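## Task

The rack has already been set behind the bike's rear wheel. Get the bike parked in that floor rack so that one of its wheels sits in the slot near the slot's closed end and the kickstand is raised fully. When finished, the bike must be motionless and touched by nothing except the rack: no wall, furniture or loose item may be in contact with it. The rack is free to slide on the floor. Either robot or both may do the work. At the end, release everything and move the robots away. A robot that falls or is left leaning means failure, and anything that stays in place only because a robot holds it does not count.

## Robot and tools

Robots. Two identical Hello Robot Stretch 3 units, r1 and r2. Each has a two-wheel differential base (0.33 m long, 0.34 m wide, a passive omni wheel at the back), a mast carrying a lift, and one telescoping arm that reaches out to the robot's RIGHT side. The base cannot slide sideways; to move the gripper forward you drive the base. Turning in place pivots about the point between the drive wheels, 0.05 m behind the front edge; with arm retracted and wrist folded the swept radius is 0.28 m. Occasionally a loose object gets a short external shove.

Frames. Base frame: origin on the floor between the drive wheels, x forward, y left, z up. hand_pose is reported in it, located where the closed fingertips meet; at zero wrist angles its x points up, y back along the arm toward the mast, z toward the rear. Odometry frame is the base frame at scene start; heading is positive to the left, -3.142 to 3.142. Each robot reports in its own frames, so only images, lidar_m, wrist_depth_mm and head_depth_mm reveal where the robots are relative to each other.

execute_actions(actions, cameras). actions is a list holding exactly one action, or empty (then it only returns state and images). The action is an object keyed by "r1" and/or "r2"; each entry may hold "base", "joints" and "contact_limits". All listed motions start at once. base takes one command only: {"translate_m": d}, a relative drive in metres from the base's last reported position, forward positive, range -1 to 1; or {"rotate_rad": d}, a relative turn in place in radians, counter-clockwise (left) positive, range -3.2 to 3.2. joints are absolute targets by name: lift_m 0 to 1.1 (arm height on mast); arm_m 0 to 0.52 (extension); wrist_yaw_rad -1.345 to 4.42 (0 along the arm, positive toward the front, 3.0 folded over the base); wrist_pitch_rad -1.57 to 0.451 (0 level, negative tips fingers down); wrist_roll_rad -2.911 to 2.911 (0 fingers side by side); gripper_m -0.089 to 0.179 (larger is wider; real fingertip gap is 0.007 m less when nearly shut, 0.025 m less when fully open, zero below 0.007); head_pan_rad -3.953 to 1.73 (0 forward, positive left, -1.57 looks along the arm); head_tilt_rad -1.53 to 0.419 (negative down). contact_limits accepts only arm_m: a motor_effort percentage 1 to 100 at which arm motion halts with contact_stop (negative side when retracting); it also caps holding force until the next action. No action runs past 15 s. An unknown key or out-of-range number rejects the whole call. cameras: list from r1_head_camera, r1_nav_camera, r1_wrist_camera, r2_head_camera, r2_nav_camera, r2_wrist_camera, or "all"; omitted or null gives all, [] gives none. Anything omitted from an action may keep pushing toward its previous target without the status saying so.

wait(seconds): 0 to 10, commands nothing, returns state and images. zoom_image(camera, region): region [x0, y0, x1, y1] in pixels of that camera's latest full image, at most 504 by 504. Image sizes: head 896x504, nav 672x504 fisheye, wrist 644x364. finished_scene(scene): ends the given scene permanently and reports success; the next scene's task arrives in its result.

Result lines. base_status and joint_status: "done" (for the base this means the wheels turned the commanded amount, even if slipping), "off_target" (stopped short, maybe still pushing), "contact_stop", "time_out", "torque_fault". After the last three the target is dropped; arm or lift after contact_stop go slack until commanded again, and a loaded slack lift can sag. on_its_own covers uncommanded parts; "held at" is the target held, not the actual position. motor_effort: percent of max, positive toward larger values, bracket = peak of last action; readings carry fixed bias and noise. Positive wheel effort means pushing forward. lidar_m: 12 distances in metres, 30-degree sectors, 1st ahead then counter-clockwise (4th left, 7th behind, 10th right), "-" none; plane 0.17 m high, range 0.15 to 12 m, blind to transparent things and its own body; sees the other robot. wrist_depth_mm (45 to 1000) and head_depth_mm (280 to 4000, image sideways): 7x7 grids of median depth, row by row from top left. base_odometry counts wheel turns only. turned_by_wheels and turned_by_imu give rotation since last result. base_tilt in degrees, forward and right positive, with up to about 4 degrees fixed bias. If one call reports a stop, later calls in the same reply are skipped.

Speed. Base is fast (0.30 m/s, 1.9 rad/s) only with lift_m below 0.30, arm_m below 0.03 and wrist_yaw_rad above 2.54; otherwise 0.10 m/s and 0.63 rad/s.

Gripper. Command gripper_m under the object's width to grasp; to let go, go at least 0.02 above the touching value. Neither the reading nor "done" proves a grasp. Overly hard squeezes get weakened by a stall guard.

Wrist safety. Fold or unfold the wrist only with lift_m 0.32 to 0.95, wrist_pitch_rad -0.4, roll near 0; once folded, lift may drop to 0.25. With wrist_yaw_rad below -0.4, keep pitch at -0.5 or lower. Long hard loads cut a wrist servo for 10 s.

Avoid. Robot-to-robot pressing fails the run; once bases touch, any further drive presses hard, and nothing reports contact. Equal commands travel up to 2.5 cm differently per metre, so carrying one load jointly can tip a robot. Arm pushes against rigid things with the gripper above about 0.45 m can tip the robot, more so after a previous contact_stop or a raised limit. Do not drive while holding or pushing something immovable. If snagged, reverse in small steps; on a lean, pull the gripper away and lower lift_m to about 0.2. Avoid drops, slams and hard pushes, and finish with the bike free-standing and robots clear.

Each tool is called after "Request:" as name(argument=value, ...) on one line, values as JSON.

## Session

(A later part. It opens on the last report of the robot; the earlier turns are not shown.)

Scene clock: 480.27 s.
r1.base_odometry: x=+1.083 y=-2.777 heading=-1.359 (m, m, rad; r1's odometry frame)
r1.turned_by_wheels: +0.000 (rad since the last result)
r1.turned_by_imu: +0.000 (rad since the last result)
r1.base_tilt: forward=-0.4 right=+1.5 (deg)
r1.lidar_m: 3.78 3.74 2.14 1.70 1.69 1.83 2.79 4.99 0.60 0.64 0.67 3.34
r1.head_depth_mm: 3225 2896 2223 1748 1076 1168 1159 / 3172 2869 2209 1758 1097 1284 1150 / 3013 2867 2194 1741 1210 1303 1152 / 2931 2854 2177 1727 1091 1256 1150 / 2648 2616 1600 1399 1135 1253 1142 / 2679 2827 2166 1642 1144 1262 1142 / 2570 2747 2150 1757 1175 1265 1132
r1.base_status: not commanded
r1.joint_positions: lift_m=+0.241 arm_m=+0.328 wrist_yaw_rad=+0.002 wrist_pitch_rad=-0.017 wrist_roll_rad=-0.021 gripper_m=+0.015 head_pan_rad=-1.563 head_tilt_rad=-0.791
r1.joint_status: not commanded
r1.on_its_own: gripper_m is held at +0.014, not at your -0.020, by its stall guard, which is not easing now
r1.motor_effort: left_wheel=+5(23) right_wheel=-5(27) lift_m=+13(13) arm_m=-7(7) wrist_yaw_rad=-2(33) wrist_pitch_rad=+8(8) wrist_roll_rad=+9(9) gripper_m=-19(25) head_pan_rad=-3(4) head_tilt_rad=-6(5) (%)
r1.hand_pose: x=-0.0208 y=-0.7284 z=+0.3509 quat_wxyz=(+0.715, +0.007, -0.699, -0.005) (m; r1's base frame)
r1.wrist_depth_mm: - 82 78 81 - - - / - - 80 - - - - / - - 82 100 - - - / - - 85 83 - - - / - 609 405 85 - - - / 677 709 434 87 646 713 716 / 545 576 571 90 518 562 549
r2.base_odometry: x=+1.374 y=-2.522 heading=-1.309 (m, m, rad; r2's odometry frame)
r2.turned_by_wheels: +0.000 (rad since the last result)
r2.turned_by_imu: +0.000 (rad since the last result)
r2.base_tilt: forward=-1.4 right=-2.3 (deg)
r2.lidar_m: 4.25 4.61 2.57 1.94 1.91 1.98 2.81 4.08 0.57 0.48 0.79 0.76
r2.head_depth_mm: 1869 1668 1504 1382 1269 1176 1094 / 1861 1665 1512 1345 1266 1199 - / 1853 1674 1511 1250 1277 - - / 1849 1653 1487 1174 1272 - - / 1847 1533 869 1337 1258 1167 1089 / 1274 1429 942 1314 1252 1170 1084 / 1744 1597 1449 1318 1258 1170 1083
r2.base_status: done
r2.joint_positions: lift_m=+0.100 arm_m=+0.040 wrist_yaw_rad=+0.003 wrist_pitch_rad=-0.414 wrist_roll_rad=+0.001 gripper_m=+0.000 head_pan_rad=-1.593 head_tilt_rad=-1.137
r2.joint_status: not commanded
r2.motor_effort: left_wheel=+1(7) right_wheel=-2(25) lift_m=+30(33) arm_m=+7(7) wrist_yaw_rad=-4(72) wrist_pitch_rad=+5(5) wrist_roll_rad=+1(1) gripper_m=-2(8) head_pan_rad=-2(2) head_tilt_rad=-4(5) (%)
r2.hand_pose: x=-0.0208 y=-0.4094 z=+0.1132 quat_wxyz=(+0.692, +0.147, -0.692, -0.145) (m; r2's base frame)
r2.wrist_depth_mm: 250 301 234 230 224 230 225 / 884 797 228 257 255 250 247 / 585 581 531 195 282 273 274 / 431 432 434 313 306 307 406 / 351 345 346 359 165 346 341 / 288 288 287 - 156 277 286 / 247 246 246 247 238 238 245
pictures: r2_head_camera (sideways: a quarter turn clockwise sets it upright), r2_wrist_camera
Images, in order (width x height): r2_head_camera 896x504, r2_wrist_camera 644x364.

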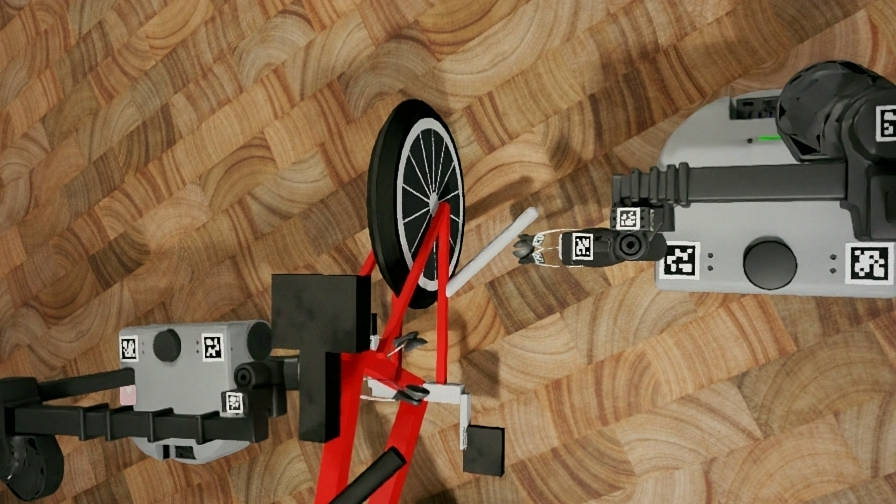

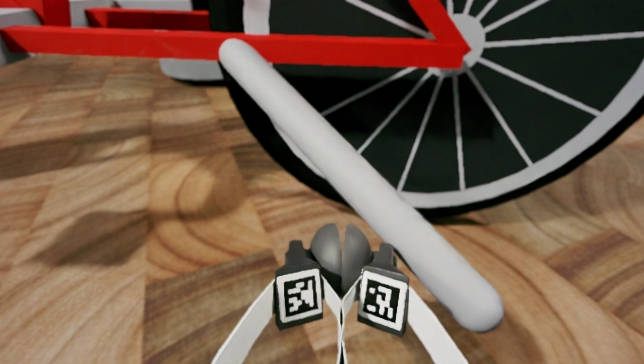

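Request:
execute_actions(actions=[{"r2": {"base": {"translate_m": -0.07}, "joints": {"arm_m": 0.08}}}], cameras=["r2_wrist_camera"])

Request:
execute_actions(actions=[{"r2": {"joints": {"lift_m": 0.19, "arm_m": 0.10}}}], cameras=["r2_wrist_camera", "r2_head_camera"])

Scene clock: 493.17 s.
r1.base_odometry: x=+1.083 y=-2.777 heading=-1.359 (m, m, rad; r1's odometry frame)
r1.turned_by_wheels: +0.000 (rad since the last result)
r1.turned_by_imu: +0.000 (rad since the last result)
r1.base_tilt: forward=-0.4 right=+1.4 (deg)
r1.lidar_m: 3.79 3.72 2.13 1.70 1.69 1.83 2.78 5.02 0.60 0.64 0.67 3.34
r1.head_depth_mm: 3248 2863 2231 1764 1076 1164 1151 / 3087 2886 2207 1749 1109 1296 1144 / 3019 2836 2175 1735 1204 1305 1140 / 2878 2795 2203 1790 1099 1245 1144 / 2781 2859 2103 1557 1127 1252 1146 / 2585 2685 1949 1542 1148 1263 1139 / 2622 2771 2153 1765 1178 1260 1138
r1.base_status: not commanded
r1.joint_positions: lift_m=+0.241 arm_m=+0.327 wrist_yaw_rad=+0.001 wrist_pitch_rad=-0.017 wrist_roll_rad=-0.021 gripper_m=+0.015 head_pan_rad=-1.563 head_tilt_rad=-0.791
r1.joint_status: not commanded
r1.on_its_own: gripper_m is held at +0.014, not at your -0.020, by its stall guard, which is not easing now
r1.motor_effort: left_wheel=+5(5) right_wheel=-4(6) lift_m=+14(14) arm_m=-4(7) wrist_yaw_rad=-2(3) wrist_pitch_rad=+8(9) wrist_roll_rad=+9(9) gripper_m=-18(19) head_pan_rad=-3(3) head_tilt_rad=-6(6) (%)
r1.hand_pose: x=-0.0211 y=-0.7281 z=+0.3508 quat_wxyz=(+0.715, +0.007, -0.699, -0.006) (m; r1's base frame)
r1.wrist_depth_mm: - 82 78 80 - - - / - - 80 - - - - / - - 83 101 - - - / - 455 85 84 - - - / - 370 475 85 - - - / 668 409 561 87 647 724 725 / 555 530 575 90 523 558 556
r2.base_odometry: x=+1.356 y=-2.454 heading=-1.309 (m, m, rad; r2's odometry frame)
r2.turned_by_wheels: +0.000 (rad since the last result)
r2.turned_by_imu: -0.001 (rad since the last result)
r2.base_tilt: forward=-1.4 right=-2.2 (deg)
r2.lidar_m: 4.28 4.69 2.53 1.90 1.88 1.95 2.76 4.01 0.58 0.55 0.58 0.82
r2.head_depth_mm: 1876 1674 1518 1380 1272 1177 1093 / 1874 1668 1510 1379 1267 1193 - / 1851 1654 1514 1260 1277 - - / 1858 1662 1495 1168 1276 - - / 1853 1640 1459 1328 1261 1168 1085 / 1817 1440 874 1328 1260 1166 1085 / 1217 1127 1040 1138 1252 1167 1086
r2.base_status: done
r2.joint_positions: lift_m=+0.100 arm_m=+0.080 wrist_yaw_rad=+0.002 wrist_pitch_rad=-0.414 wrist_roll_rad=+0.001 gripper_m=+0.000 head_pan_rad=-1.593 head_tilt_rad=-1.137
r2.joint_status: all done
r2.motor_effort: left_wheel=+1(2) right_wheel=-1(6) lift_m=+30(29) arm_m=+7(7) wrist_yaw_rad=-2(4) wrist_pitch_rad=+5(5) wrist_roll_rad=+1(1) gripper_m=-2(2) head_pan_rad=-3(2) head_tilt_rad=-4(5) (%)
r2.hand_pose: x=-0.0211 y=-0.4494 z=+0.1132 quat_wxyz=(+0.692, +0.146, -0.692, -0.145) (m; r2's base frame)
r2.wrist_depth_mm: 271 202 202 195 196 195 192 / 725 186 177 171 164 207 214 / 591 507 246 242 239 232 497 / 436 433 277 272 265 264 434 / 345 344 345 299 312 341 341 / 289 287 287 - 285 284 285 / 248 245 244 245 236 244 246
pictures: r2_wrist_camera
Images, in order (width x height): r2_wrist_camera 644x364.

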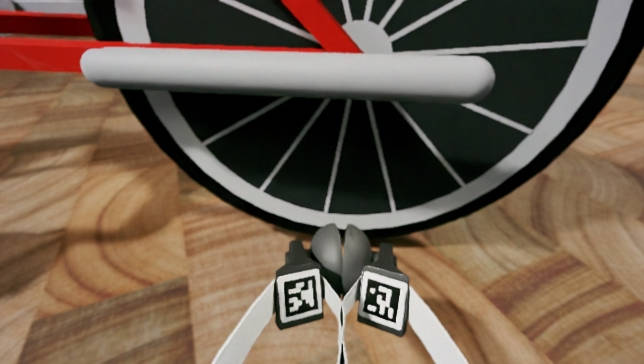

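Scene clock: 494.83 s.
r1.base_odometry: x=+1.083 y=-2.777 heading=-1.359 (m, m, rad; r1's odometry frame)
r1.turned_by_wheels: +0.000 (rad since the last result)
r1.turned_by_imu: +0.000 (rad since the last result)
r1.base_tilt: forward=-0.4 right=+1.5 (deg)
r1.lidar_m: 3.77 3.73 2.14 1.69 1.69 1.83 2.78 5.03 0.60 0.64 0.67 3.35
r1.head_depth_mm: 3253 2869 2209 1751 1077 1171 1152 / 3138 2881 2205 1756 1109 1308 1145 / 3003 2852 2202 1750 1206 1297 1139 / 2910 2843 2193 1787 1095 1249 1138 / 2796 2813 2045 1595 1134 1251 1136 / 2567 2676 1499 1525 1150 1264 1134 / 2620 2764 2132 1754 1178 1258 1134
r1.base_status: not commanded
r1.joint_positions: lift_m=+0.241 arm_m=+0.327 wrist_yaw_rad=+0.001 wrist_pitch_rad=-0.017 wrist_roll_rad=-0.021 gripper_m=+0.015 head_pan_rad=-1.563 head_tilt_rad=-0.791
r1.joint_status: not commanded
r1.on_its_own: gripper_m is held at +0.014, not at your -0.020, by its stall guard, which is not easing now
r1.motor_effort: left_wheel=+4(5) right_wheel=-4(4) lift_m=+14(14) arm_m=-4(4) wrist_yaw_rad=-2(1) wrist_pitch_rad=+8(8) wrist_roll_rad=+9(9) gripper_m=-18(19) head_pan_rad=-4(3) head_tilt_rad=-5(6) (%)
r1.hand_pose: x=-0.0211 y=-0.7281 z=+0.3508 quat_wxyz=(+0.715, +0.007, -0.699, -0.006) (m; r1's base frame)
r1.wrist_depth_mm: - 82 78 81 - - - / - - 80 - - - - / - 415 82 101 - - - / - 335 85 83 - - - / - 352 558 85 - - - / 673 571 570 88 656 705 706 / 275 583 570 90 528 553 562
r2.base_odometry: x=+1.356 y=-2.454 heading=-1.309 (m, m, rad; r2's odometry frame)
r2.turned_by_wheels: +0.000 (rad since the last result)
r2.turned_by_imu: +0.000 (rad since the last result)
r2.base_tilt: forward=-1.4 right=-2.3 (deg)
r2.lidar_m: 4.28 4.66 2.53 1.90 1.88 1.95 2.76 4.00 0.57 0.55 0.58 0.81
r2.head_depth_mm: 1882 1664 1515 1384 1270 1176 1099 / 1856 1666 1504 1378 1272 1195 - / 1871 1668 1500 1250 1298 - - / 1847 1657 1501 1168 1256 - - / 1851 1629 1460 1324 1263 1171 1090 / 1806 1449 876 1333 1261 1169 1088 / 1218 1126 1034 1140 1260 1164 1085
r2.base_status: not commanded
r2.joint_positions: lift_m=+0.190 arm_m=+0.100 wrist_yaw_rad=+0.002 wrist_pitch_rad=-0.415 wrist_roll_rad=+0.001 gripper_m=+0.000 head_pan_rad=-1.593 head_tilt_rad=-1.137
r2.joint_status: all done
r2.motor_effort: left_wheel=+1(1) right_wheel=-1(1) lift_m=+32(33) arm_m=+7(7) wrist_yaw_rad=-2(2) wrist_pitch_rad=+5(5) wrist_roll_rad=+1(1) gripper_m=-2(3) head_pan_rad=-2(2) head_tilt_rad=-5(4) (%)
r2.hand_pose: x=-0.0211 y=-0.4694 z=+0.2030 quat_wxyz=(+0.692, +0.146, -0.692, -0.145) (m; r2's base frame)
r2.wrist_depth_mm: - 165 181 178 175 172 174 / - 205 190 195 192 189 189 / 319 229 216 211 210 207 208 / 232 232 235 218 235 229 531 / 485 462 281 202 195 259 473 / 399 404 374 - 302 384 396 / 342 341 340 339 332 339 343
pictures: r2_head_camera (sideways: a quarter turn clockwise sets it upright), r2_wrist_camera
Images, in order (width x height): r2_head_camera 896x504, r2_wrist_camera 644x364.

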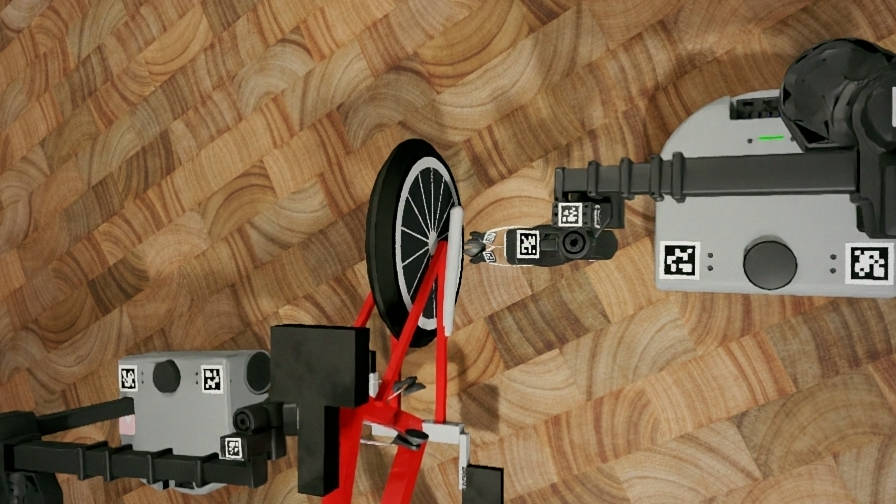

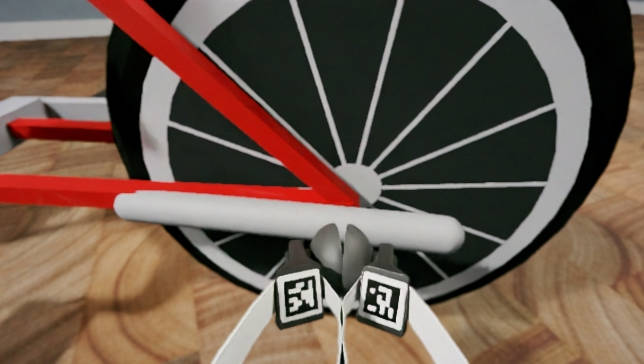

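Request:
execute_actions(actions=[{"r2": {"base": {"translate_m": -1.0}, "joints": {"lift_m": 0.25, "arm_m": 0.05, "head_pan_rad": -1.2, "head_tilt_rad": -1.1}}}], cameras=[])

Request:
execute_actions(actions=[{"r2": {"base": {"translate_m": -0.42}, "joints": {"wrist_yaw_rad": 1.57, "wrist_pitch_rad": 0.0, "arm_m": 0.34, "gripper_m": 0.15}}}], cameras=["r2_wrist_camera", "r2_head_camera"])

Scene clock: 530.17 s.
r1.base_odometry: x=+1.083 y=-2.777 heading=-1.359 (m, m, rad; r1's odometry frame)
r1.turned_by_wheels: +0.000 (rad since the last result)
r1.turned_by_imu: -0.001 (rad since the last result)
r1.base_tilt: forward=-0.4 right=+1.4 (deg)
r1.lidar_m: 3.78 3.73 2.13 1.69 1.69 1.84 2.79 5.04 0.60 0.64 0.67 3.34
r1.head_depth_mm: 3246 2901 2193 1751 1071 1163 1151 / 3149 2886 2229 1745 1103 1305 1148 / 3036 2780 2200 1743 1208 1301 1142 / 2870 2831 2167 1775 1089 1252 1140 / 2768 2814 2162 1794 1133 1252 1137 / 2696 2761 2171 1757 1147 1266 1141 / 2587 2753 2153 1755 1181 1260 1130
r1.base_status: not commanded
r1.joint_positions: lift_m=+0.241 arm_m=+0.327 wrist_yaw_rad=+0.001 wrist_pitch_rad=-0.017 wrist_roll_rad=-0.021 gripper_m=+0.015 head_pan_rad=-1.563 head_tilt_rad=-0.791
r1.joint_status: not commanded
r1.on_its_own: gripper_m is held at +0.014, not at your -0.020, by its stall guard, which is not easing now
r1.motor_effort: left_wheel=+5(4) right_wheel=-4(4) lift_m=+14(13) arm_m=-4(4) wrist_yaw_rad=-1(0) wrist_pitch_rad=+8(8) wrist_roll_rad=+9(9) gripper_m=-19(18) head_pan_rad=-3(3) head_tilt_rad=-7(4) (%)
r1.hand_pose: x=-0.0211 y=-0.7281 z=+0.3508 quat_wxyz=(+0.715, +0.007, -0.699, -0.006) (m; r1's base frame)
r1.wrist_depth_mm: - 82 78 81 - - - / - - 80 - - - - / - - 82 101 - - - / - - 85 84 - - - / - 908 897 85 - - - / 686 749 654 87 650 706 697 / 560 573 581 90 526 555 556
r2.base_odometry: x=+1.097 y=-1.488 heading=-1.309 (m, m, rad; r2's odometry frame)
r2.turned_by_wheels: +0.000 (rad since the last result)
r2.turned_by_imu: -0.001 (rad since the last result)
r2.base_tilt: forward=-1.4 right=-2.3 (deg)
r2.lidar_m: 1.79 4.63 1.90 1.43 1.41 1.46 2.08 3.14 3.30 3.42 1.91 0.97
r2.head_depth_mm: 1971 1742 1548 1404 1287 1175 1094 / 1973 1727 1555 1404 1252 1186 1090 / 1966 1739 1545 1402 1289 - - / 1957 1728 1539 1304 1276 1204 - / 1964 1717 1540 1335 1280 1171 1095 / 1953 1710 1538 1391 1273 1173 1085 / 1946 1704 1537 1393 1271 1166 1085
r2.base_status: done
r2.joint_positions: lift_m=+0.250 arm_m=+0.050 wrist_yaw_rad=+0.002 wrist_pitch_rad=-0.415 wrist_roll_rad=+0.001 gripper_m=+0.000 head_pan_rad=-1.207 head_tilt_rad=-1.100
r2.joint_status: all done
r2.motor_effort: left_wheel=+1(2) right_wheel=-1(5) lift_m=+32(31) arm_m=-6(7) wrist_yaw_rad=-2(2) wrist_pitch_rad=+5(5) wrist_roll_rad=+1(1) gripper_m=-2(3) head_pan_rad=+2(19) head_tilt_rad=+0(4) (%)
r2.hand_pose: x=-0.0211 y=-0.4202 z=+0.2630 quat_wxyz=(+0.692, +0.146, -0.692, -0.145) (m; r2's base frame)
r2.wrist_depth_mm: - - - - - - - / - - - - - - - / 965 945 925 964 939 955 933 / 709 719 719 700 716 690 704 / 370 363 359 356 345 564 565 / 321 311 298 - 284 471 462 / 371 361 344 338 336 401 402
pictures: none
No camera images: the call's "cameras" was empty. Leave "cameras" out to get every camera's image.

Scene clock: 535.60 s.
r1.base_odometry: x=+1.083 y=-2.777 heading=-1.359 (m, m, rad; r1's odometry frame)
r1.turned_by_wheels: +0.000 (rad since the last result)
r1.turned_by_imu: +0.000 (rad since the last result)
r1.base_tilt: forward=-0.5 right=+1.4 (deg)
r1.lidar_m: 3.76 3.73 2.13 1.70 1.69 1.83 2.79 5.02 0.60 0.64 0.67 2.07
r1.head_depth_mm: 3262 2884 2237 1757 1075 1167 1158 / 3152 2875 2208 1749 1108 1303 1146 / 2975 2852 2199 1739 1202 1298 1146 / 2872 2818 2197 1781 1091 1252 1144 / 2780 2819 2149 1773 1126 1257 1136 / 2693 2828 2167 1754 1150 1264 1135 / 2593 2803 2162 1773 1185 1267 1131
r1.base_status: not commanded
r1.joint_positions: lift_m=+0.241 arm_m=+0.327 wrist_yaw_rad=+0.001 wrist_pitch_rad=-0.017 wrist_roll_rad=-0.021 gripper_m=+0.015 head_pan_rad=-1.563 head_tilt_rad=-0.791
r1.joint_status: not commanded
r1.on_its_own: gripper_m is held at +0.014, not at your -0.020, by its stall guard, which is not easing now
r1.motor_effort: left_wheel=+5(5) right_wheel=-4(4) lift_m=+13(14) arm_m=-4(4) wrist_yaw_rad=-2(1) wrist_pitch_rad=+8(8) wrist_roll_rad=+9(9) gripper_m=-19(18) head_pan_rad=-4(4) head_tilt_rad=-4(5) (%)
r1.hand_pose: x=-0.0211 y=-0.7281 z=+0.3508 quat_wxyz=(+0.715, +0.007, -0.699, -0.006) (m; r1's base frame)
r1.wrist_depth_mm: - 82 78 81 - - - / - - 80 - - - - / - - 83 101 - - - / - - 85 83 - - - / - 916 899 85 - - - / 679 741 668 87 648 716 703 / 563 584 577 90 528 560 555
r2.base_odometry: x=+0.988 y=-1.082 heading=-1.309 (m, m, rad; r2's odometry frame)
r2.turned_by_wheels: +0.000 (rad since the last result)
r2.turned_by_imu: +0.000 (rad since the last result)
r2.base_tilt: forward=-1.4 right=-2.3 (deg)
r2.lidar_m: 2.12 3.97 1.63 1.23 1.21 1.27 1.79 2.78 2.92 3.65 3.53 1.34
r2.head_depth_mm: 1976 1740 1557 1415 1290 1185 1088 / 1981 1731 1551 1436 1297 1179 1093 / 1961 1731 1550 1423 1282 1209 - / 1956 1728 1539 1398 1279 1205 - / 1929 1724 1535 1317 1275 1175 1093 / 1936 1714 1526 1334 1274 1167 1085 / 1947 1716 1523 1367 1270 1165 1080
r2.base_status: done
r2.joint_positions: lift_m=+0.250 arm_m=+0.340 wrist_yaw_rad=+1.568 wrist_pitch_rad=-0.021 wrist_roll_rad=+0.001 gripper_m=+0.150 head_pan_rad=-1.207 head_tilt_rad=-1.100
r2.joint_status: all done
r2.motor_effort: left_wheel=+1(2) right_wheel=-1(5) lift_m=+32(32) arm_m=+7(8) wrist_yaw_rad=+2(0) wrist_pitch_rad=+7(7) wrist_roll_rad=+1(1) gripper_m=+1(83) head_pan_rad=+2(2) head_tilt_rad=+0(0) (%)
r2.hand_pose: x=+0.2343 y=-0.4853 z=+0.3587 quat_wxyz=(+0.506, +0.505, -0.495, +0.494) (m; r2's base frame)
r2.wrist_depth_mm: - - - - - - - / - - - - - - - / - - - - - - - / - - - - - - - / - - - - - - - / 847 887 856 823 780 926 883 / 642 609 633 612 606 617 704
pictures: r2_head_camera (sideways: a quarter turn clockwise sets it upright), r2_wrist_camera
Images, in order (width x height): r2_head_camera 896x504, r2_wrist_camera 644x364.

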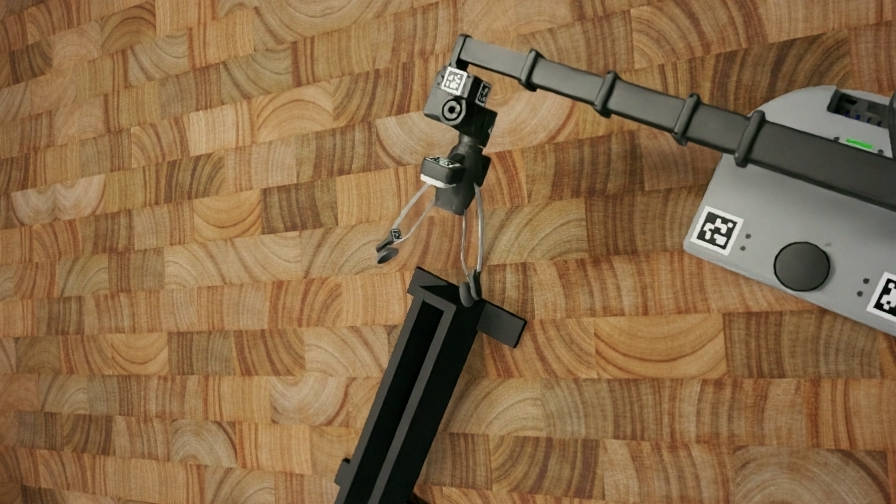

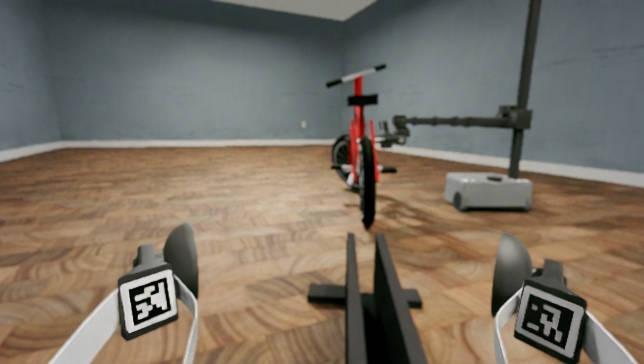

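Request:
execute_actions(actions=[{"r2": {"joints": {"lift_m": 0.01, "arm_m": 0.395}}}], cameras=["r2_wrist_camera", "r2_head_camera"])

Scene clock: 559.03 s.
r1.base_odometry: x=+1.083 y=-2.777 heading=-1.359 (m, m, rad; r1's odometry frame)
r1.turned_by_wheels: +0.000 (rad since the last result)
r1.turned_by_imu: -0.001 (rad since the last result)
r1.base_tilt: forward=-0.4 right=+1.4 (deg)
r1.lidar_m: 3.78 3.72 2.13 1.70 1.69 1.83 2.78 5.02 0.60 0.64 0.67 1.77
r1.head_depth_mm: 3285 2906 2228 1755 1074 1160 1151 / 3109 2881 2192 1752 1106 1303 1153 / 2952 2883 2202 1746 1212 1299 1145 / 2923 2825 2180 1776 1094 1245 1144 / 2837 2812 2161 1782 1136 1251 1137 / 2703 2796 2176 1782 1148 1264 1138 / 2539 2814 2147 1758 1178 1266 1132
r1.base_status: not commanded
r1.joint_positions: lift_m=+0.241 arm_m=+0.327 wrist_yaw_rad=+0.001 wrist_pitch_rad=-0.017 wrist_roll_rad=-0.021 gripper_m=+0.015 head_pan_rad=-1.563 head_tilt_rad=-0.791
r1.joint_status: not commanded
r1.on_its_own: gripper_m is held at +0.014, not at your -0.020, by its stall guard, which is not easing now
r1.motor_effort: left_wheel=+5(5) right_wheel=-5(4) lift_m=+14(14) arm_m=-4(4) wrist_yaw_rad=-2(1) wrist_pitch_rad=+8(8) wrist_roll_rad=+9(9) gripper_m=-17(18) head_pan_rad=-4(3) head_tilt_rad=-7(6) (%)
r1.hand_pose: x=-0.0211 y=-0.7281 z=+0.3508 quat_wxyz=(+0.715, +0.007, -0.699, -0.006) (m; r1's base frame)
r1.wrist_depth_mm: - 82 78 81 - - - / - - 80 - - - - / - - 82 101 - - - / - - 85 83 - - - / - 903 925 85 - - - / 670 740 670 87 657 712 706 / 555 584 572 90 530 557 559
r2.base_odometry: x=+0.988 y=-1.082 heading=-1.309 (m, m, rad; r2's odometry frame)
r2.turned_by_wheels: +0.000 (rad since the last result)
r2.turned_by_imu: -0.001 (rad since the last result)
r2.base_tilt: forward=-1.3 right=-2.4 (deg)
r2.lidar_m: 2.12 3.98 1.63 1.23 1.22 1.26 1.79 2.78 2.93 3.64 3.52 1.34
r2.head_depth_mm: 1963 1743 1559 1413 1281 1180 1093 / 1980 1729 1555 1425 1282 1177 1093 / 1959 1747 1554 1422 1273 1206 - / 1953 1720 1541 1398 1277 1198 - / 1938 1730 1539 1320 1275 1171 1095 / 1946 1718 1537 1337 1271 1174 1083 / 1928 1705 1536 1366 1268 1168 1083
r2.base_status: not commanded
r2.joint_positions: lift_m=+0.010 arm_m=+0.395 wrist_yaw_rad=+1.568 wrist_pitch_rad=-0.021 wrist_roll_rad=+0.001 gripper_m=+0.150 head_pan_rad=-1.207 head_tilt_rad=-1.100
r2.joint_status: all done
r2.motor_effort: left_wheel=+1(1) right_wheel=-1(2) lift_m=+17(28) arm_m=+7(7) wrist_yaw_rad=+1(2) wrist_pitch_rad=+7(7) wrist_roll_rad=+1(1) gripper_m=+0(0) head_pan_rad=+2(2) head_tilt_rad=+0(0) (%)
r2.hand_pose: x=+0.2343 y=-0.5402 z=+0.1197 quat_wxyz=(+0.506, +0.505, -0.495, +0.494) (m; r2's base frame)
r2.wrist_depth_mm: - - - - - - - / - - - - - - - / - - - - - - - / 985 979 - 224 801 - - / 535 557 540 228 460 563 579 / 365 388 368 238 295 389 392 / 282 265 254 245 241 255 304
pictures: r2_head_camera (sideways: a quarter turn clockwise sets it upright), r2_wrist_camera
Images, in order (width x height): r2_head_camera 896x504, r2_wrist_camera 644x364.

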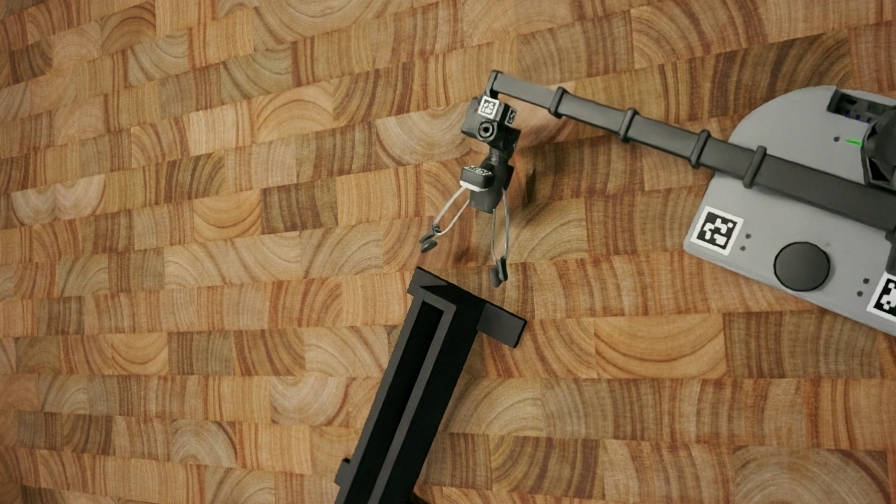

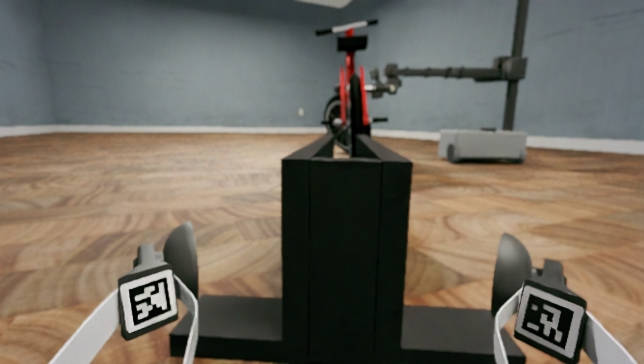

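Request:
execute_actions(actions=[{"r2": {"base": {"translate_m": 0.12}}}], cameras=[])

Request:
execute_actions(actions=[{"r2": {"joints": {"gripper_m": 0.07}}}], cameras=["r2_wrist_camera", "r2_head_camera"])

Scene clock: 567.93 s.
r1.base_odometry: x=+1.083 y=-2.777 heading=-1.359 (m, m, rad; r1's odometry frame)
r1.turned_by_wheels: +0.000 (rad since the last result)
r1.turned_by_imu: +0.000 (rad since the last result)
r1.base_tilt: forward=-0.4 right=+1.5 (deg)
r1.lidar_m: 3.77 3.73 2.13 1.70 1.69 1.83 2.79 5.02 0.60 0.64 0.67 1.65
r1.head_depth_mm: 3233 2912 2242 1764 1076 1168 1155 / 3178 2858 2187 1743 1108 1308 1152 / 2988 2858 2206 1750 1214 1308 1144 / 2909 2841 2174 1778 1084 1251 1143 / 2767 2783 2159 1778 1126 1256 1140 / 2700 2847 2163 1764 1146 1271 1135 / 2591 2780 2152 1761 1176 1263 1128
r1.base_status: not commanded
r1.joint_positions: lift_m=+0.241 arm_m=+0.327 wrist_yaw_rad=+0.001 wrist_pitch_rad=-0.017 wrist_roll_rad=-0.021 gripper_m=+0.015 head_pan_rad=-1.563 head_tilt_rad=-0.791
r1.joint_status: not commanded
r1.on_its_own: gripper_m is held at +0.014, not at your -0.020, by its stall guard, which is not easing now
r1.motor_effort: left_wheel=+5(5) right_wheel=-4(4) lift_m=+14(14) arm_m=-4(4) wrist_yaw_rad=-1(2) wrist_pitch_rad=+8(8) wrist_roll_rad=+9(9) gripper_m=-18(18) head_pan_rad=-4(4) head_tilt_rad=-5(5) (%)
r1.hand_pose: x=-0.0211 y=-0.7281 z=+0.3508 quat_wxyz=(+0.715, +0.007, -0.699, -0.006) (m; r1's base frame)
r1.wrist_depth_mm: - 82 78 81 - - - / - - 80 - - - - / - - 83 101 - - - / - - 85 83 - - - / - 927 917 85 - - - / 680 757 659 87 643 709 699 / 556 594 575 90 534 568 556
r2.base_odometry: x=+1.019 y=-1.198 heading=-1.309 (m, m, rad; r2's odometry frame)
r2.turned_by_wheels: +0.000 (rad since the last result)
r2.turned_by_imu: -0.001 (rad since the last result)
r2.base_tilt: forward=-1.4 right=-2.4 (deg)
r2.lidar_m: 2.01 4.18 1.71 1.29 1.27 1.32 1.87 2.89 3.03 3.58 3.46 1.23
r2.head_depth_mm: 1973 1740 1552 1410 1285 1182 1095 / 1956 1738 1553 1428 1282 1177 1088 / 1971 1726 1544 1413 1282 1207 - / 1960 1717 1538 1341 1275 1207 - / 1950 1714 1537 1320 1277 1172 1097 / 1923 1714 1540 1340 1269 1171 1080 / 1937 1710 1532 1362 1271 1170 1083
r2.base_status: done
r2.joint_positions: lift_m=+0.010 arm_m=+0.395 wrist_yaw_rad=+1.568 wrist_pitch_rad=-0.021 wrist_roll_rad=+0.001 gripper_m=+0.150 head_pan_rad=-1.207 head_tilt_rad=-1.100
r2.joint_status: not commanded
r2.motor_effort: left_wheel=+1(4) right_wheel=-1(2) lift_m=+17(17) arm_m=+7(7) wrist_yaw_rad=+2(2) wrist_pitch_rad=+7(7) wrist_roll_rad=+1(1) gripper_m=+1(0) head_pan_rad=+1(2) head_tilt_rad=+0(0) (%)
r2.hand_pose: x=+0.2343 y=-0.5402 z=+0.1197 quat_wxyz=(+0.506, +0.505, -0.495, +0.494) (m; r2's base frame)
r2.wrist_depth_mm: - - - - - - - / - - - - - - - / - - - - - - - / 949 972 877 164 170 - - / 532 559 105 103 101 472 559 / 370 388 109 106 104 103 377 / 284 265 112 109 107 256 303
pictures: none
No camera images: the call's "cameras" was empty. Leave "cameras" out to get every camera's image.

Scene clock: 569.67 s.
r1.base_odometry: x=+1.083 y=-2.777 heading=-1.359 (m, m, rad; r1's odometry frame)
r1.turned_by_wheels: +0.000 (rad since the last result)
r1.turned_by_imu: +0.000 (rad since the last result)
r1.base_tilt: forward=-0.5 right=+1.5 (deg)
r1.lidar_m: 3.78 3.73 2.13 1.70 1.69 1.83 2.79 5.02 0.60 0.64 0.67 1.65
r1.head_depth_mm: 3315 2921 2205 1758 1074 1161 1149 / 3112 2867 2203 1737 1110 1305 1145 / 3002 2867 2174 1748 1213 1305 1150 / 2894 2831 2184 1789 1089 1249 1137 / 2767 2804 2191 1780 1132 1256 1131 / 2686 2775 2148 1756 1152 1268 1138 / 2588 2781 2145 1771 1173 1268 1132
r1.base_status: not commanded
r1.joint_positions: lift_m=+0.241 arm_m=+0.327 wrist_yaw_rad=+0.001 wrist_pitch_rad=-0.017 wrist_roll_rad=-0.021 gripper_m=+0.015 head_pan_rad=-1.563 head_tilt_rad=-0.791
r1.joint_status: not commanded
r1.on_its_own: gripper_m is held at +0.014, not at your -0.020, by its stall guard, which is not easing now
r1.motor_effort: left_wheel=+5(4) right_wheel=-5(4) lift_m=+14(13) arm_m=-4(4) wrist_yaw_rad=-1(2) wrist_pitch_rad=+8(8) wrist_roll_rad=+9(9) gripper_m=-18(18) head_pan_rad=-4(3) head_tilt_rad=-5(6) (%)
r1.hand_pose: x=-0.0211 y=-0.7281 z=+0.3508 quat_wxyz=(+0.715, +0.007, -0.699, -0.006) (m; r1's base frame)
r1.wrist_depth_mm: - 82 78 80 - - - / - - 80 - - - - / - - 82 101 - - - / - - 85 83 - - - / - 888 897 85 - - - / 686 746 665 88 652 718 710 / 561 582 575 90 525 570 553
r2.base_odometry: x=+1.019 y=-1.198 heading=-1.309 (m, m, rad; r2's odometry frame)
r2.turned_by_wheels: +0.000 (rad since the last result)
r2.turned_by_imu: +0.000 (rad since the last result)
r2.base_tilt: forward=-1.4 right=-2.3 (deg)
r2.lidar_m: 2.00 4.16 1.71 1.29 1.27 1.32 1.87 2.89 3.03 3.60 3.45 1.23
r2.head_depth_mm: 1976 1744 1557 1411 1283 1185 1095 / 1973 1729 1554 1422 1282 1179 1091 / 1954 1726 1555 1417 1280 1205 - / 1956 1726 1547 1384 1274 1204 - / 1952 1711 1538 1318 1268 1167 1099 / 1938 1722 1542 1338 1273 1175 1086 / 1950 1713 1529 1366 1268 1170 1082
r2.base_status: not commanded
r2.joint_positions: lift_m=+0.010 arm_m=+0.395 wrist_yaw_rad=+1.568 wrist_pitch_rad=-0.021 wrist_roll_rad=+0.001 gripper_m=+0.071 head_pan_rad=-1.207 head_tilt_rad=-1.099
r2.joint_status: all done
r2.motor_effort: left_wheel=+0(8) right_wheel=+1(25) lift_m=+17(17) arm_m=+6(7) wrist_yaw_rad=+3(3) wrist_pitch_rad=+7(7) wrist_roll_rad=+1(1) gripper_m=-13(94) head_pan_rad=+2(1) head_tilt_rad=+0(0) (%)
r2.hand_pose: x=+0.2343 y=-0.5404 z=+0.1197 quat_wxyz=(+0.506, +0.505, -0.495, +0.494) (m; r2's base frame)
r2.wrist_depth_mm: - - - - - - - / - - - - - - - / - - - - - - - / 965 - 845 138 142 - - / 530 538 128 126 123 562 571 / 369 363 131 129 126 391 381 / 278 277 255 133 130 271 290
pictures: r2_head_camera (sideways: a quarter turn clockwise sets it upright), r2_wrist_camera
Images, in order (width x height): r2_head_camera 896x504, r2_wrist_camera 644x364.

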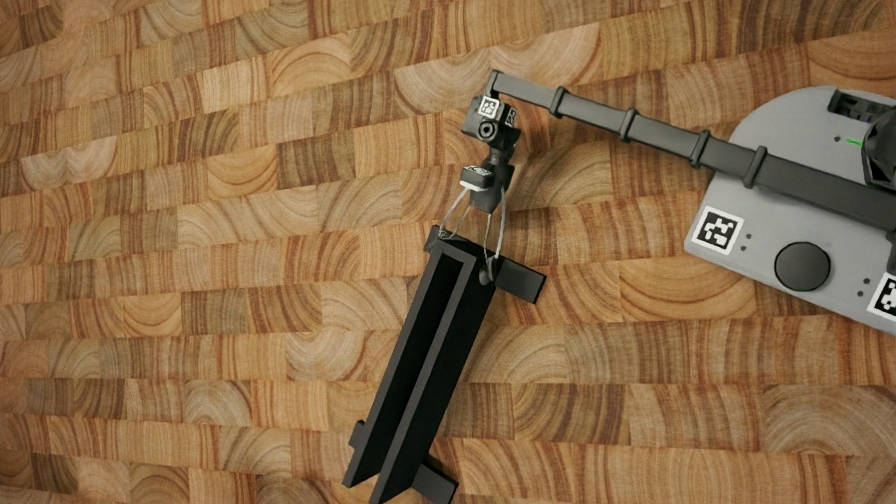

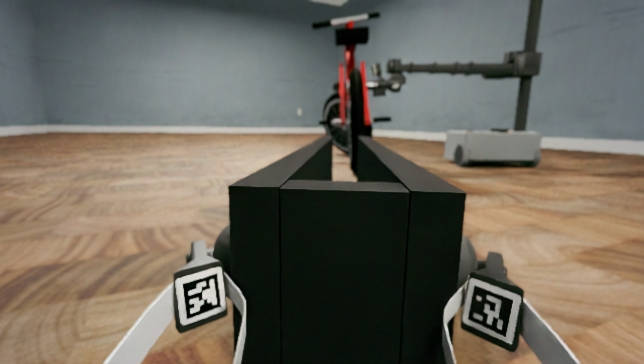

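Request:
execute_actions(actions=[{"r2": {"base": {"translate_m": 0.33}, "joints": {"head_pan_rad": -0.75, "head_tilt_rad": -1.0}}}], cameras=["r2_wrist_camera", "r2_head_camera"])

Scene clock: 582.13 s.
r1.base_odometry: x=+1.083 y=-2.777 heading=-1.359 (m, m, rad; r1's odometry frame)
r1.turned_by_wheels: +0.000 (rad since the last result)
r1.turned_by_imu: -0.001 (rad since the last result)
r1.base_tilt: forward=-0.4 right=+1.5 (deg)
r1.lidar_m: 3.76 3.73 2.13 1.70 1.69 1.83 2.79 5.01 0.60 0.64 0.67 1.36
r1.head_depth_mm: 3238 2881 2234 1747 1073 1164 1153 / 3101 2859 2186 1733 1111 1296 1150 / 3025 2818 2203 1731 1206 1302 1144 / 2858 2840 2181 1786 1088 1252 1145 / 2813 2814 2197 1793 1124 1257 1144 / 2689 2796 2167 1785 1149 1259 1136 / 2620 2770 2153 1762 1186 1257 1130
r1.base_status: not commanded
r1.joint_positions: lift_m=+0.241 arm_m=+0.327 wrist_yaw_rad=+0.001 wrist_pitch_rad=-0.017 wrist_roll_rad=-0.021 gripper_m=+0.015 head_pan_rad=-1.563 head_tilt_rad=-0.791
r1.joint_status: not commanded
r1.on_its_own: gripper_m is held at +0.014, not at your -0.020, by its stall guard, which is not easing now
r1.motor_effort: left_wheel=+5(5) right_wheel=-5(4) lift_m=+14(14) arm_m=-4(4) wrist_yaw_rad=-2(2) wrist_pitch_rad=+8(8) wrist_roll_rad=+9(9) gripper_m=-18(18) head_pan_rad=-3(3) head_tilt_rad=-5(5) (%)
r1.hand_pose: x=-0.0211 y=-0.7281 z=+0.3508 quat_wxyz=(+0.715, +0.007, -0.699, -0.006) (m; r1's base frame)
r1.wrist_depth_mm: - 82 78 81 - - - / - - 80 - - - - / - - 82 102 - - - / - - 85 84 - - - / - 898 890 85 - - - / 666 745 666 88 642 709 708 / 553 579 570 90 524 562 554
r2.base_odometry: x=+1.105 y=-1.517 heading=-1.309 (m, m, rad; r2's odometry frame)
r2.turned_by_wheels: +0.000 (rad since the last result)
r2.turned_by_imu: -0.003 (rad since the last result)
r2.base_tilt: forward=-1.5 right=-2.3 (deg)
r2.lidar_m: 1.76 4.69 1.92 1.45 1.42 1.48 2.09 3.17 3.32 3.44 1.72 0.95
r2.head_depth_mm: 2348 1969 1688 1493 1361 1200 1086 / 2339 1964 1692 1487 1287 1197 1105 / 2259 1922 1685 1489 1292 1194 1122 / 1932 1815 1685 1382 1323 1191 1120 / 2181 1890 1441 1453 1319 1193 1087 / 2295 1450 1607 1475 1317 1189 1087 / 2295 1543 1664 1470 1308 1185 1078
r2.base_status: done
r2.joint_positions: lift_m=+0.010 arm_m=+0.395 wrist_yaw_rad=+1.568 wrist_pitch_rad=-0.021 wrist_roll_rad=+0.001 gripper_m=+0.071 head_pan_rad=-0.757 head_tilt_rad=-1.001
r2.joint_status: all done
r2.motor_effort: left_wheel=+0(3) right_wheel=+2(9) lift_m=+17(17) arm_m=+6(6) wrist_yaw_rad=+3(3) wrist_pitch_rad=+7(7) wrist_roll_rad=+1(1) gripper_m=-13(13) head_pan_rad=+2(21) head_tilt_rad=+0(7) (%)
r2.hand_pose: x=+0.2343 y=-0.5404 z=+0.1197 quat_wxyz=(+0.506, +0.505, -0.495, +0.494) (m; r2's base frame)
r2.wrist_depth_mm: - - - - - - - / - - - - - - - / - - - - - - - / 961 993 863 139 139 - - / 534 536 128 125 122 554 575 / 363 368 130 129 126 391 382 / 277 278 255 133 131 270 285
pictures: r2_head_camera (sideways: a quarter turn clockwise sets it upright), r2_wrist_camera
Images, in order (width x height): r2_head_camera 896x504, r2_wrist_camera 644x364.

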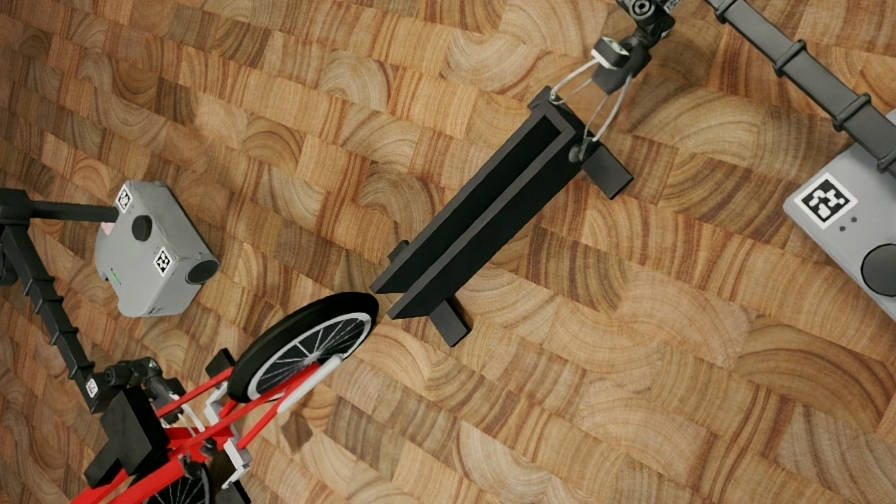

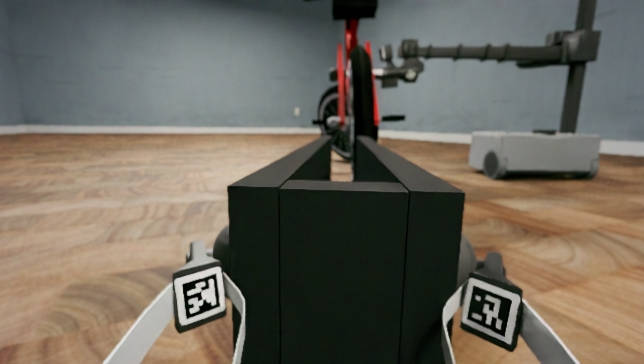

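Request:
zoom_image(camera="r2_wrist_camera", region=[260, 40, 440, 200])

Region (260, 40, 440, 200) of r2_wrist_camera's 644x364 image, scaled by 2.800.

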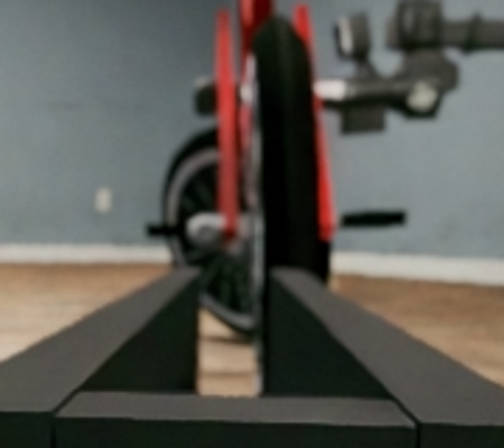

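Request:
execute_actions(actions=[{"r2": {"joints": {"arm_m": 0.44}}}], cameras=["r2_wrist_camera", "r2_head_camera"])

Request:
zoom_image(camera="r2_wrist_camera", region=[260, 40, 440, 200])

Scene clock: 594.80 s.
r1.base_odometry: x=+1.083 y=-2.777 heading=-1.359 (m, m, rad; r1's odometry frame)
r1.turned_by_wheels: +0.000 (rad since the last result)
r1.turned_by_imu: +0.000 (rad since the last result)
r1.base_tilt: forward=-0.5 right=+1.4 (deg)
r1.lidar_m: 3.78 3.74 2.13 1.69 1.69 1.83 2.79 5.01 0.60 0.64 0.67 1.34
r1.head_depth_mm: 3303 2901 2230 1758 1069 1166 1149 / 3117 2917 2209 1742 1114 1301 1149 / 3004 2821 2206 1747 1210 1313 1150 / 2893 2833 2187 1782 1087 1253 1145 / 2772 2774 2162 1776 1130 1250 1142 / 2707 2796 2188 1771 1151 1264 1134 / 2597 2751 2161 1755 1181 1263 1127
r1.base_status: not commanded
r1.joint_positions: lift_m=+0.241 arm_m=+0.327 wrist_yaw_rad=+0.001 wrist_pitch_rad=-0.017 wrist_roll_rad=-0.021 gripper_m=+0.015 head_pan_rad=-1.563 head_tilt_rad=-0.791
r1.joint_status: not commanded
r1.on_its_own: gripper_m is held at +0.014, not at your -0.020, by its stall guard, which is not easing now
r1.motor_effort: left_wheel=+5(5) right_wheel=-4(4) lift_m=+14(13) arm_m=-4(4) wrist_yaw_rad=-2(1) wrist_pitch_rad=+8(8) wrist_roll_rad=+9(9) gripper_m=-18(19) head_pan_rad=-3(3) head_tilt_rad=-5(5) (%)
r1.hand_pose: x=-0.0211 y=-0.7281 z=+0.3508 quat_wxyz=(+0.715, +0.007, -0.699, -0.006) (m; r1's base frame)
r1.wrist_depth_mm: - 83 78 81 - - - / - - 80 - - - - / - - 82 102 - - - / - - 85 83 - - - / - 898 921 85 - - - / 682 749 672 87 654 724 714 / 559 582 580 90 538 563 548
r2.base_odometry: x=+1.105 y=-1.517 heading=-1.309 (m, m, rad; r2's odometry frame)
r2.turned_by_wheels: +0.000 (rad since the last result)
r2.turned_by_imu: -0.001 (rad since the last result)
r2.base_tilt: forward=-1.4 right=-2.2 (deg)
r2.lidar_m: 1.77 4.66 1.91 1.44 1.43 1.48 2.10 3.17 3.33 3.43 1.72 0.95
r2.head_depth_mm: 2336 1967 1700 1497 1345 1222 1082 / 2331 1968 1688 1495 1289 1202 1109 / 2262 1918 1692 1458 1286 1199 1120 / 1931 1837 1686 1385 1323 1198 1116 / 2188 1894 1448 1457 1321 1193 1083 / 2289 1446 1614 1476 1314 1188 1081 / 2291 1546 1668 1470 1308 1189 1082
r2.base_status: not commanded
r2.joint_positions: lift_m=+0.010 arm_m=+0.439 wrist_yaw_rad=+1.586 wrist_pitch_rad=-0.021 wrist_roll_rad=+0.001 gripper_m=+0.071 head_pan_rad=-0.757 head_tilt_rad=-1.001
r2.joint_status: all done
r2.on_its_own: wrist_yaw_rad is at rest, and its effort (-18) is outside its rest range (-12 to +12)
r2.motor_effort: left_wheel=+2(2) right_wheel=-2(2) lift_m=+17(17) arm_m=+8(9) wrist_yaw_rad=-18(19) wrist_pitch_rad=+7(7) wrist_roll_rad=+1(1) gripper_m=-13(14) head_pan_rad=+2(1) head_tilt_rad=+0(0) (%)
r2.hand_pose: x=+0.2343 y=-0.5805 z=+0.1198 quat_wxyz=(+0.501, +0.509, -0.491, +0.499) (m; r2's base frame)
r2.wrist_depth_mm: - - - - - - - / - - - - - - - / - - - 848 - - - / 975 - 857 139 140 - - / 521 533 128 125 124 553 573 / 363 370 131 130 128 395 385 / 277 279 137 133 134 267 291
pictures: r2_head_camera (sideways: a quarter turn clockwise sets it upright), r2_wrist_camera
Images, in order (width x height): r2_head_camera 896x504, r2_wrist_camera 644x364.

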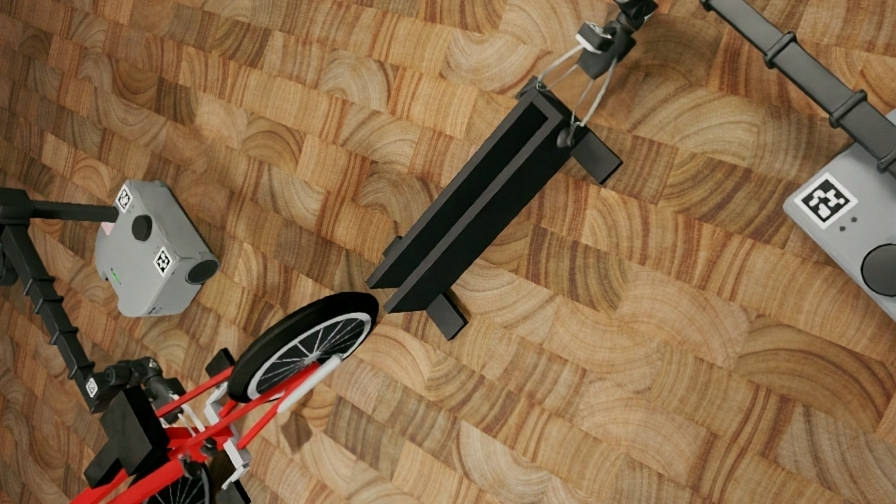

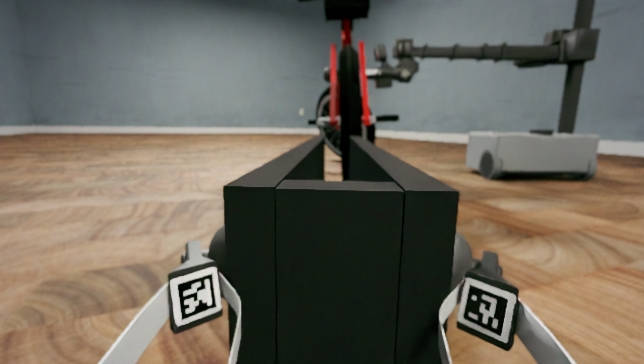

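Region (260, 40, 440, 200) of r2_wrist_camera's 644x364 image, scaled by 2.800.

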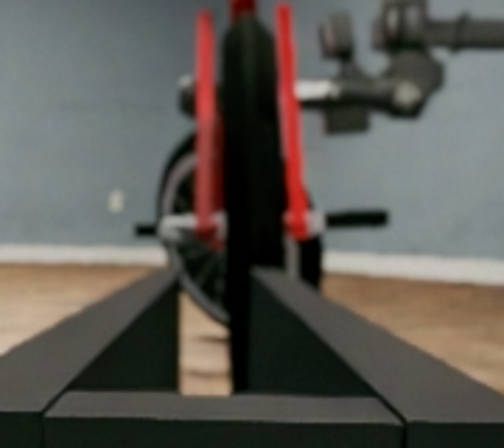

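Request:
execute_actions(actions=[{"r2": {"joints": {"wrist_yaw_rad": 1.48}}}], cameras=["r2_wrist_camera"])

Request:
zoom_image(camera="r2_wrist_camera", region=[260, 40, 440, 200])

Scene clock: 605.43 s.
r1.base_odometry: x=+1.083 y=-2.777 heading=-1.359 (m, m, rad; r1's odometry frame)
r1.turned_by_wheels: +0.000 (rad since the last result)
r1.turned_by_imu: +0.000 (rad since the last result)
r1.base_tilt: forward=-0.3 right=+1.5 (deg)
r1.lidar_m: 3.76 3.73 2.13 1.69 1.69 1.82 2.79 5.02 0.60 0.64 0.67 1.34
r1.head_depth_mm: 3261 2884 2259 1762 1081 1168 1156 / 3181 2886 2218 1737 1103 1300 1145 / 3000 2826 2166 1740 1200 1311 1136 / 2918 2796 2176 1781 1085 1253 1142 / 2788 2823 2183 1772 1136 1258 1136 / 2687 2749 2148 1750 1152 1266 1137 / 2574 2820 2151 1762 1182 1266 1133
r1.base_status: not commanded
r1.joint_positions: lift_m=+0.241 arm_m=+0.327 wrist_yaw_rad=+0.001 wrist_pitch_rad=-0.017 wrist_roll_rad=-0.021 gripper_m=+0.015 head_pan_rad=-1.563 head_tilt_rad=-0.791
r1.joint_status: not commanded
r1.on_its_own: gripper_m is held at +0.014, not at your -0.020, by its stall guard, which is not easing now
r1.motor_effort: left_wheel=+4(4) right_wheel=-4(4) lift_m=+14(14) arm_m=-4(4) wrist_yaw_rad=-2(0) wrist_pitch_rad=+8(8) wrist_roll_rad=+9(9) gripper_m=-19(18) head_pan_rad=-4(3) head_tilt_rad=-5(6) (%)
r1.hand_pose: x=-0.0211 y=-0.7281 z=+0.3508 quat_wxyz=(+0.715, +0.007, -0.699, -0.006) (m; r1's base frame)
r1.wrist_depth_mm: - 82 78 81 - - - / - - 80 - - - - / - - 83 102 - - - / - - 85 84 - - - / - 887 904 85 - - - / 685 750 662 87 658 709 712 / 562 583 577 90 528 552 551
r2.base_odometry: x=+1.105 y=-1.517 heading=-1.309 (m, m, rad; r2's odometry frame)
r2.turned_by_wheels: +0.000 (rad since the last result)
r2.turned_by_imu: -0.001 (rad since the last result)
r2.base_tilt: forward=-1.4 right=-2.3 (deg)
r2.lidar_m: 1.77 4.66 1.91 1.45 1.42 1.48 2.10 3.16 3.35 3.41 1.72 0.95
r2.head_depth_mm: 2321 1965 1691 1501 1355 1216 1080 / 2332 1970 1693 1492 1285 1200 1114 / 2262 1904 1689 1370 1311 1197 1120 / 1913 1845 1675 1413 1321 1193 1119 / 2205 1892 1449 1449 1321 1190 1086 / 2308 1457 1610 1477 1316 1195 1084 / 2279 1543 1663 1467 1309 1186 1081
r2.base_status: not commanded
r2.joint_positions: lift_m=+0.010 arm_m=+0.440 wrist_yaw_rad=+1.499 wrist_pitch_rad=-0.021 wrist_roll_rad=+0.001 gripper_m=+0.071 head_pan_rad=-0.757 head_tilt_rad=-1.001
r2.joint_status: all done
r2.on_its_own: wrist_yaw_rad is at rest, and its effort (-21) is outside its rest range (-12 to +12)
r2.motor_effort: left_wheel=+2(2) right_wheel=-2(2) lift_m=+17(17) arm_m=+8(8) wrist_yaw_rad=-21(32) wrist_pitch_rad=+7(7) wrist_roll_rad=+1(1) gripper_m=-13(15) head_pan_rad=+2(1) head_tilt_rad=+0(0) (%)
r2.hand_pose: x=+0.2337 y=-0.6028 z=+0.1198 quat_wxyz=(+0.523, +0.487, -0.512, +0.476) (m; r2's base frame)
r2.wrist_depth_mm: - - - - - - - / - - - - - - - / - - - 829 - - - / 960 975 864 138 139 - - / 527 531 127 128 130 565 559 / 369 365 130 132 134 403 381 / 276 277 255 137 138 269 288
pictures: r2_wrist_camera
Images, in order (width x height): r2_wrist_camera 644x364.

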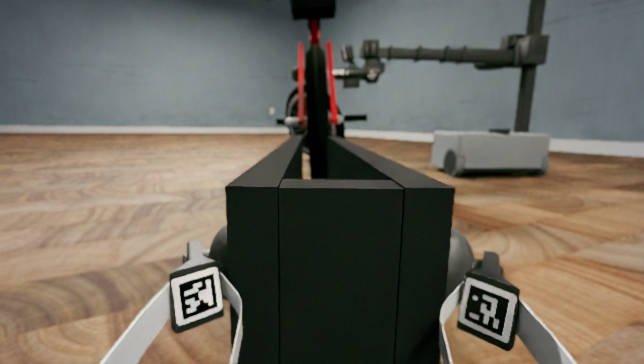

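Region (260, 40, 440, 200) of r2_wrist_camera's 644x364 image, scaled by 2.800.

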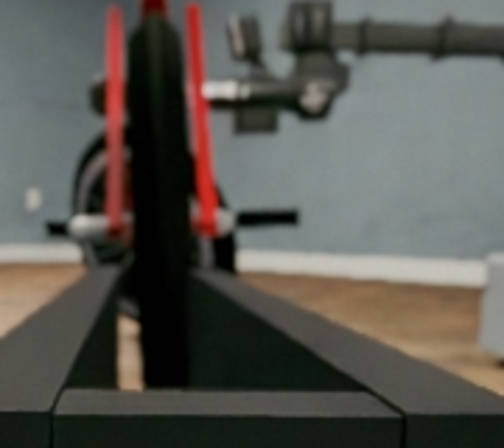

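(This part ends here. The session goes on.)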